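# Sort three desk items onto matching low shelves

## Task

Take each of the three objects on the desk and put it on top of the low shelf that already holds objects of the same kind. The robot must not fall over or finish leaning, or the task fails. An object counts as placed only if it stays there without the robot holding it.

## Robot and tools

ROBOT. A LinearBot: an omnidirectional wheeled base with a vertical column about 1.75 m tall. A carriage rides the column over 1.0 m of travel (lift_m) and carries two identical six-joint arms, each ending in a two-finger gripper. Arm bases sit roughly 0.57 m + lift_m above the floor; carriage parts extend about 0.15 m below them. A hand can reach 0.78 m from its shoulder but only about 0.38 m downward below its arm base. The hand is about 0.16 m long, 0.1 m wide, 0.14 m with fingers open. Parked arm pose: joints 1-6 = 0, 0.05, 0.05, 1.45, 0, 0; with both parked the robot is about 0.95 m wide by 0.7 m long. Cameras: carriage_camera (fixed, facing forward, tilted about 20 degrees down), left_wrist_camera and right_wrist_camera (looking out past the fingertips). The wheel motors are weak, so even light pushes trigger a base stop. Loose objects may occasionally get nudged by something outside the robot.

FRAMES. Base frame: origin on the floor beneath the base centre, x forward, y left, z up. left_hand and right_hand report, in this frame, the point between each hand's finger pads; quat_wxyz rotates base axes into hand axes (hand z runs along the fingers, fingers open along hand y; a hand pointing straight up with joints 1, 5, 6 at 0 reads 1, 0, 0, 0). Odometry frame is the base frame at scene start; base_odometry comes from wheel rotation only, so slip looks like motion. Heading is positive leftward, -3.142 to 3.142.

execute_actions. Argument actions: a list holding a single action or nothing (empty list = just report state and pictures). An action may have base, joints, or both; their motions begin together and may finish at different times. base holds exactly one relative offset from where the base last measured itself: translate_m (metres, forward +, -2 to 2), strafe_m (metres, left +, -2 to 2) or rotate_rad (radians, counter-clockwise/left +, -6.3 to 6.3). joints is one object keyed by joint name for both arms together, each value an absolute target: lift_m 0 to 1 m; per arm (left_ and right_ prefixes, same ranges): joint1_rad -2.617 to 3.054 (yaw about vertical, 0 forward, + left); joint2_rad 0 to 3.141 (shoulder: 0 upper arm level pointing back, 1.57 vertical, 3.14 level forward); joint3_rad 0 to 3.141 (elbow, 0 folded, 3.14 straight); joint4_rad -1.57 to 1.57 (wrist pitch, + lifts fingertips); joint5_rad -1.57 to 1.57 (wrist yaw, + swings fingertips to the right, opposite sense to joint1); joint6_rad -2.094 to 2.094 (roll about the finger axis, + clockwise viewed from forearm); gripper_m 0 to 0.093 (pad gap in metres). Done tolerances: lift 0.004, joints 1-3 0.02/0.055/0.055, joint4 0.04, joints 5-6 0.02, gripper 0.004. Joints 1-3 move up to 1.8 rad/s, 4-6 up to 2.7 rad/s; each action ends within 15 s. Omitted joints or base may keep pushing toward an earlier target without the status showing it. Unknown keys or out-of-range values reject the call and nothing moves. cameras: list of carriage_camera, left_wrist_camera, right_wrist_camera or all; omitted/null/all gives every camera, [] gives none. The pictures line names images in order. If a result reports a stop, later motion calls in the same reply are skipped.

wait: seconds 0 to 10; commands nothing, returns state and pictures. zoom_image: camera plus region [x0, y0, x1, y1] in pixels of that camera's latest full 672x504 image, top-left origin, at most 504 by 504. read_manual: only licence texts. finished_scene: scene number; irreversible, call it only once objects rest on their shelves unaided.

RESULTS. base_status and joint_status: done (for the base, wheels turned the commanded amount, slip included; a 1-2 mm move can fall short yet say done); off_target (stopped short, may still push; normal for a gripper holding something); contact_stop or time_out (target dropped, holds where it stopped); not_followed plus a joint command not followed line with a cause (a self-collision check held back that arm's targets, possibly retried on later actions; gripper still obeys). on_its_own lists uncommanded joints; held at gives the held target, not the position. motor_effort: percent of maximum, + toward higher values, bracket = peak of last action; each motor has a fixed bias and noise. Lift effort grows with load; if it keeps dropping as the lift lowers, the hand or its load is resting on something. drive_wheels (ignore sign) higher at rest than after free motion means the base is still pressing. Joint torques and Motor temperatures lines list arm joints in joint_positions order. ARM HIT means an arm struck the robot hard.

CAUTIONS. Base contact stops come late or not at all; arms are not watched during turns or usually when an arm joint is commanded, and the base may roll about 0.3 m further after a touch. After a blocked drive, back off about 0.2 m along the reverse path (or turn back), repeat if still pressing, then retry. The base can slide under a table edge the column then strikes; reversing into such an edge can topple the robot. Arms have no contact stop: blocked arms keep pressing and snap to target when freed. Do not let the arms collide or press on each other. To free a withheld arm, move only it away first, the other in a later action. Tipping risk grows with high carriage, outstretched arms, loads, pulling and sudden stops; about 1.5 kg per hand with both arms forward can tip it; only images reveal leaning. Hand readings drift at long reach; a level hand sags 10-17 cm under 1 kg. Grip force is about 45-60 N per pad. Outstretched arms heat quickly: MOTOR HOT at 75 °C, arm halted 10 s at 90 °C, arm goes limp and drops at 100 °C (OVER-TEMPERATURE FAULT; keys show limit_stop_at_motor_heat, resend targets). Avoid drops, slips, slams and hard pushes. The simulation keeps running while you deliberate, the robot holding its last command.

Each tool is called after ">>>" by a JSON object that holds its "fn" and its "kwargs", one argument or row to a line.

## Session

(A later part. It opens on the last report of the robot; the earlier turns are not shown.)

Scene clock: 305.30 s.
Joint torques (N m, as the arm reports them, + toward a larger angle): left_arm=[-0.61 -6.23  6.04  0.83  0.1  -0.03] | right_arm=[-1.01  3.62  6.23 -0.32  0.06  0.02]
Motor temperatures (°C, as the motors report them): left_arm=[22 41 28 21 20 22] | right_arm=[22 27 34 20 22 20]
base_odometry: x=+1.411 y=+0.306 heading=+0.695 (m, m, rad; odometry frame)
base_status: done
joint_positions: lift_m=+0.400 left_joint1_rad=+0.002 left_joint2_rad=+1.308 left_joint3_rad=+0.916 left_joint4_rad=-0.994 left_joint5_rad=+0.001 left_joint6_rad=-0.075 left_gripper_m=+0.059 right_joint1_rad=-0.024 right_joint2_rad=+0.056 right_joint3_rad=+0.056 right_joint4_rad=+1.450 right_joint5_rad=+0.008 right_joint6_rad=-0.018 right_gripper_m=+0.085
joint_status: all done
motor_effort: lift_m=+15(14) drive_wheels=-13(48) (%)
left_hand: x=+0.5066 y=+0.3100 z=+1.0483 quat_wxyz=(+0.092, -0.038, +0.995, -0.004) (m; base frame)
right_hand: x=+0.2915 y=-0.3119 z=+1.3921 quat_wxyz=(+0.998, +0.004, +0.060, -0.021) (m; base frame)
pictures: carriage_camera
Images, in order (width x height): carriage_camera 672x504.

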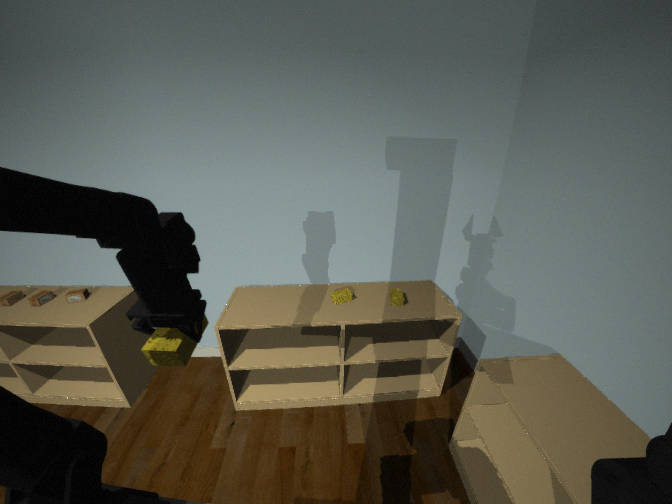

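>>> {"fn": "execute_actions", "kwargs": {
  "actions": [
    {"base":{"strafe_m":0.15},"joints":{"left_joint1_rad":-0.2,"left_joint6_rad":-0.24}}
  ],
  "cameras": []
}}

>>> {"fn": "execute_actions", "kwargs": {
  "actions": [
    {"base":{"translate_m":0.45}}
  ],
  "cameras": []
}}

>>> {"fn": "execute_actions", "kwargs": {
  "actions": [
    {"base":{"translate_m":0.2},"joints":{"left_joint2_rad":2.57,"left_joint3_rad":1.49,"left_joint4_rad":-0.49,"lift_m":0.34}}
  ],
  "cameras": ["carriage_camera"]
}}

Scene clock: 316.40 s.
Joint torques (N m, as the arm reports them, + toward a larger angle): left_arm=[-0.52 -6.21  6.01  0.82  0.07 -0.07] | right_arm=[-0.86  3.57  6.15 -0.31  0.07  0.04]
Motor temperatures (°C, as the motors report them): left_arm=[22 38 28 21 20 22] | right_arm=[22 27 34 20 22 20]
base_odometry: x=+1.315 y=+0.421 heading=+0.695 (m, m, rad; odometry frame)
base_status: done
joint_positions: lift_m=+0.400 left_joint1_rad=-0.200 left_joint2_rad=+1.308 left_joint3_rad=+0.916 left_joint4_rad=-0.994 left_joint5_rad=+0.003 left_joint6_rad=-0.232 left_gripper_m=+0.059 right_joint1_rad=-0.024 right_joint2_rad=+0.056 right_joint3_rad=+0.056 right_joint4_rad=+1.449 right_joint5_rad=+0.008 right_joint6_rad=-0.018 right_gripper_m=+0.085
joint_status: all done
motor_effort: lift_m=+15(15) drive_wheels=-6(37) (%)
left_hand: x=+0.5015 y=+0.2604 z=+1.0482 quat_wxyz=(+0.090, -0.016, +0.996, -0.021) (m; base frame)
right_hand: x=+0.2918 y=-0.3119 z=+1.3921 quat_wxyz=(+0.998, +0.004, +0.061, -0.021) (m; base frame)
pictures: none
No camera images: the call's "cameras" was empty. Leave "cameras" out to get every camera's image.

Scene clock: 319.47 s.
Joint torques (N m, as the arm reports them, + toward a larger angle): left_arm=[-0.44 -6.14  6.1   0.82  0.07 -0.07] | right_arm=[-0.94  3.68  6.24 -0.32  0.06  0.05]
Motor temperatures (°C, as the motors report them): left_arm=[22 37 29 21 20 22] | right_arm=[22 27 34 20 22 20]
base_odometry: x=+1.660 y=+0.710 heading=+0.696 (m, m, rad; odometry frame)
base_status: done
joint_positions: lift_m=+0.400 left_joint1_rad=-0.200 left_joint2_rad=+1.308 left_joint3_rad=+0.916 left_joint4_rad=-0.994 left_joint5_rad=+0.003 left_joint6_rad=-0.232 left_gripper_m=+0.059 right_joint1_rad=-0.024 right_joint2_rad=+0.056 right_joint3_rad=+0.056 right_joint4_rad=+1.450 right_joint5_rad=+0.008 right_joint6_rad=-0.018 right_gripper_m=+0.085
joint_status: not commanded
motor_effort: lift_m=+15(15) drive_wheels=-12(34) (%)
left_hand: x=+0.5014 y=+0.2604 z=+1.0482 quat_wxyz=(+0.090, -0.016, +0.996, -0.021) (m; base frame)
right_hand: x=+0.2916 y=-0.3119 z=+1.3921 quat_wxyz=(+0.998, +0.004, +0.060, -0.021) (m; base frame)
pictures: none
No camera images: the call's "cameras" was empty. Leave "cameras" out to get every camera's image.

Scene clock: 321.63 s.
Joint torques (N m, as the arm reports them, + toward a larger angle): left_arm=[ -0.36 -14.96   4.95   0.35   0.08  -0.07] | right_arm=[-1.04  3.64  6.19 -0.3   0.07  0.05]
Motor temperatures (°C, as the motors report them): left_arm=[22 38 29 21 20 22] | right_arm=[22 27 34 20 22 20]
base_odometry: x=+1.814 y=+0.839 heading=+0.697 (m, m, rad; odometry frame)
base_status: done
joint_positions: lift_m=+0.340 left_joint1_rad=-0.200 left_joint2_rad=+2.561 left_joint3_rad=+1.489 left_joint4_rad=-0.482 left_joint5_rad=+0.003 left_joint6_rad=-0.232 left_gripper_m=+0.059 right_joint1_rad=-0.024 right_joint2_rad=+0.056 right_joint3_rad=+0.056 right_joint4_rad=+1.451 right_joint5_rad=+0.008 right_joint6_rad=-0.018 right_gripper_m=+0.085
joint_status: all done
motor_effort: lift_m=+15(14) drive_wheels=-13(42) (%)
left_hand: x=+0.6670 y=+0.2269 z=+0.7255 quat_wxyz=(+0.008, -0.016, +1.000, -0.003) (m; base frame)
right_hand: x=+0.2913 y=-0.3119 z=+1.3321 quat_wxyz=(+0.998, +0.004, +0.060, -0.021) (m; base frame)
pictures: carriage_camera
Images, in order (width x height): carriage_camera 672x504.

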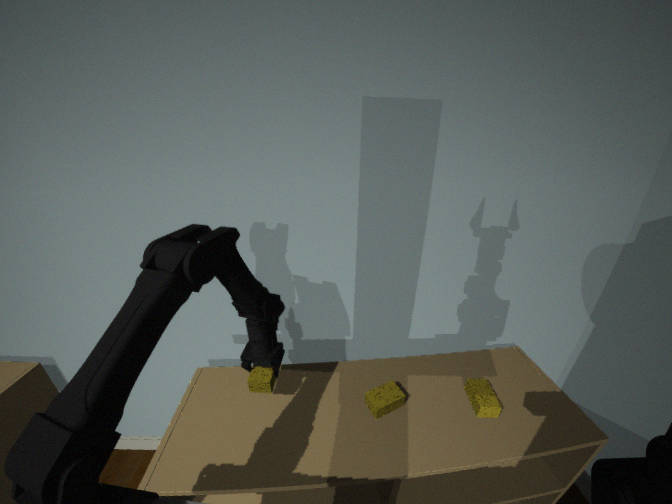

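>>> {"fn": "execute_actions", "kwargs": {
  "actions": [
    {"joints":{"lift_m":0.243}}
  ],
  "cameras": ["carriage_camera","left_wrist_camera"]
}}

>>> {"fn": "execute_actions", "kwargs": {
  "actions": [
    {"joints":{"left_gripper_m":0.085}}
  ],
  "cameras": []
}}

>>> {"fn": "execute_actions", "kwargs": {
  "actions": [
    {"joints":{"lift_m":0.4}}
  ],
  "cameras": ["carriage_camera"]
}}

Scene clock: 328.87 s.
Joint torques (N m, as the arm reports them, + toward a larger angle): left_arm=[ -0.42 -14.81   4.96   0.35   0.04  -0.07] | right_arm=[-0.95  3.58  6.14 -0.34  0.03  0.05]
Motor temperatures (°C, as the motors report them): left_arm=[22 40 29 21 20 22] | right_arm=[22 26 34 20 22 20]
base_odometry: x=+1.814 y=+0.839 heading=+0.697 (m, m, rad; odometry frame)
base_status: not commanded
joint_positions: lift_m=+0.243 left_joint1_rad=-0.200 left_joint2_rad=+2.562 left_joint3_rad=+1.489 left_joint4_rad=-0.485 left_joint5_rad=+0.003 left_joint6_rad=-0.232 left_gripper_m=+0.059 right_joint1_rad=-0.024 right_joint2_rad=+0.056 right_joint3_rad=+0.056 right_joint4_rad=+1.451 right_joint5_rad=+0.008 right_joint6_rad=-0.018 right_gripper_m=+0.085
joint_status: all done
motor_effort: lift_m=+15(18) drive_wheels=-10(13) (%)
left_hand: x=+0.6661 y=+0.2270 z=+0.6284 quat_wxyz=(+0.006, -0.016, +1.000, -0.003) (m; base frame)
right_hand: x=+0.2913 y=-0.3119 z=+1.2351 quat_wxyz=(+0.998, +0.004, +0.060, -0.021) (m; base frame)
pictures: carriage_camera, left_wrist_camera
Images, in order (width x height): carriage_camera 672x504, left_wrist_camera 672x504.

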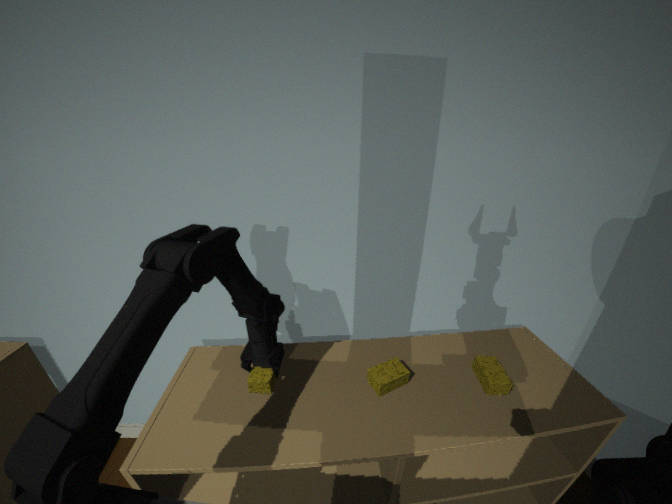

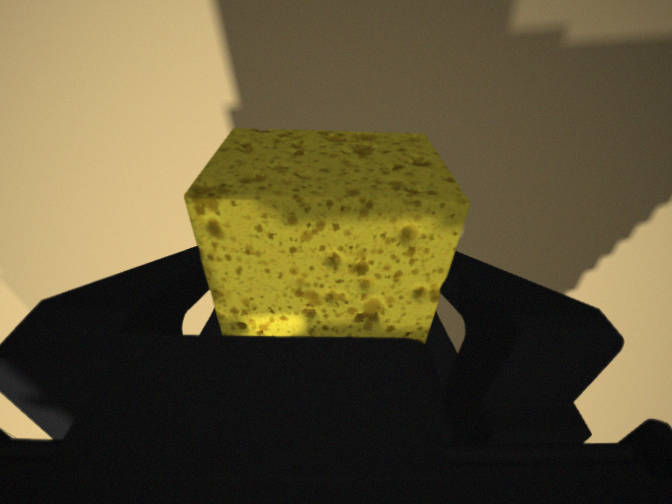

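Scene clock: 329.57 s.
Joint torques (N m, as the arm reports them, + toward a larger angle): left_arm=[ -0.53 -14.85   4.98   0.39   0.06  -0.07] | right_arm=[-0.96  3.63  6.18 -0.34  0.05  0.02]
Motor temperatures (°C, as the motors report them): left_arm=[22 40 29 21 20 22] | right_arm=[22 26 34 20 22 20]
base_odometry: x=+1.814 y=+0.839 heading=+0.697 (m, m, rad; odometry frame)
base_status: not commanded
joint_positions: lift_m=+0.243 left_joint1_rad=-0.200 left_joint2_rad=+2.562 left_joint3_rad=+1.489 left_joint4_rad=-0.485 left_joint5_rad=+0.003 left_joint6_rad=-0.233 left_gripper_m=+0.085 right_joint1_rad=-0.024 right_joint2_rad=+0.056 right_joint3_rad=+0.056 right_joint4_rad=+1.451 right_joint5_rad=+0.008 right_joint6_rad=-0.018 right_gripper_m=+0.085
joint_status: all done
motor_effort: lift_m=+15(15) drive_wheels=-10(11) (%)
left_hand: x=+0.6661 y=+0.2270 z=+0.6284 quat_wxyz=(+0.006, -0.016, +1.000, -0.003) (m; base frame)
right_hand: x=+0.2913 y=-0.3119 z=+1.2351 quat_wxyz=(+0.998, +0.004, +0.060, -0.021) (m; base frame)
pictures: none
No camera images: the call's "cameras" was empty. Leave "cameras" out to get every camera's image.

Scene clock: 330.73 s.
Joint torques (N m, as the arm reports them, + toward a larger angle): left_arm=[ -0.48 -15.     4.96   0.41   0.07  -0.07] | right_arm=[-1.01  3.67  6.18 -0.36  0.06  0.03]
Motor temperatures (°C, as the motors report them): left_arm=[22 41 28 21 20 22] | right_arm=[22 26 34 20 22 20]
base_odometry: x=+1.814 y=+0.839 heading=+0.697 (m, m, rad; odometry frame)
base_status: not commanded
joint_positions: lift_m=+0.400 left_joint1_rad=-0.200 left_joint2_rad=+2.563 left_joint3_rad=+1.489 left_joint4_rad=-0.486 left_joint5_rad=+0.003 left_joint6_rad=-0.233 left_gripper_m=+0.085 right_joint1_rad=-0.024 right_joint2_rad=+0.056 right_joint3_rad=+0.056 right_joint4_rad=+1.451 right_joint5_rad=+0.008 right_joint6_rad=-0.018 right_gripper_m=+0.085
joint_status: all done
motor_effort: lift_m=+21(26) drive_wheels=+7(9) (%)
left_hand: x=+0.6655 y=+0.2272 z=+0.7843 quat_wxyz=(+0.005, -0.016, +1.000, -0.003) (m; base frame)
right_hand: x=+0.2913 y=-0.3119 z=+1.3915 quat_wxyz=(+0.998, +0.004, +0.060, -0.021) (m; base frame)
pictures: carriage_camera
Images, in order (width x height): carriage_camera 672x504.

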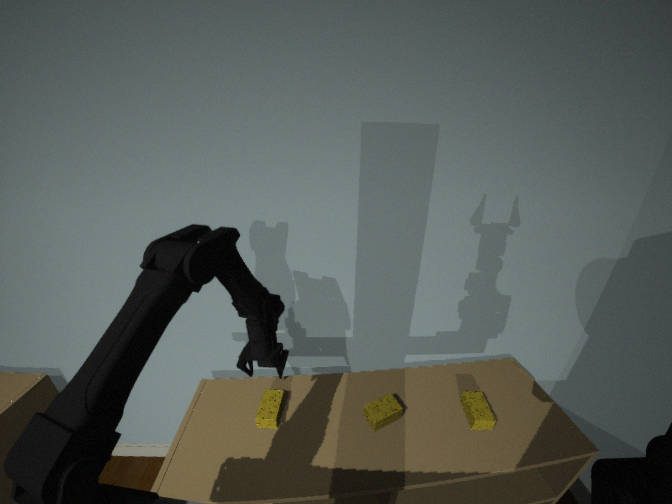

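>>> {"fn": "finished_scene", "kwargs": {
  "scene": 2
}}

The scene is finished: the task was done.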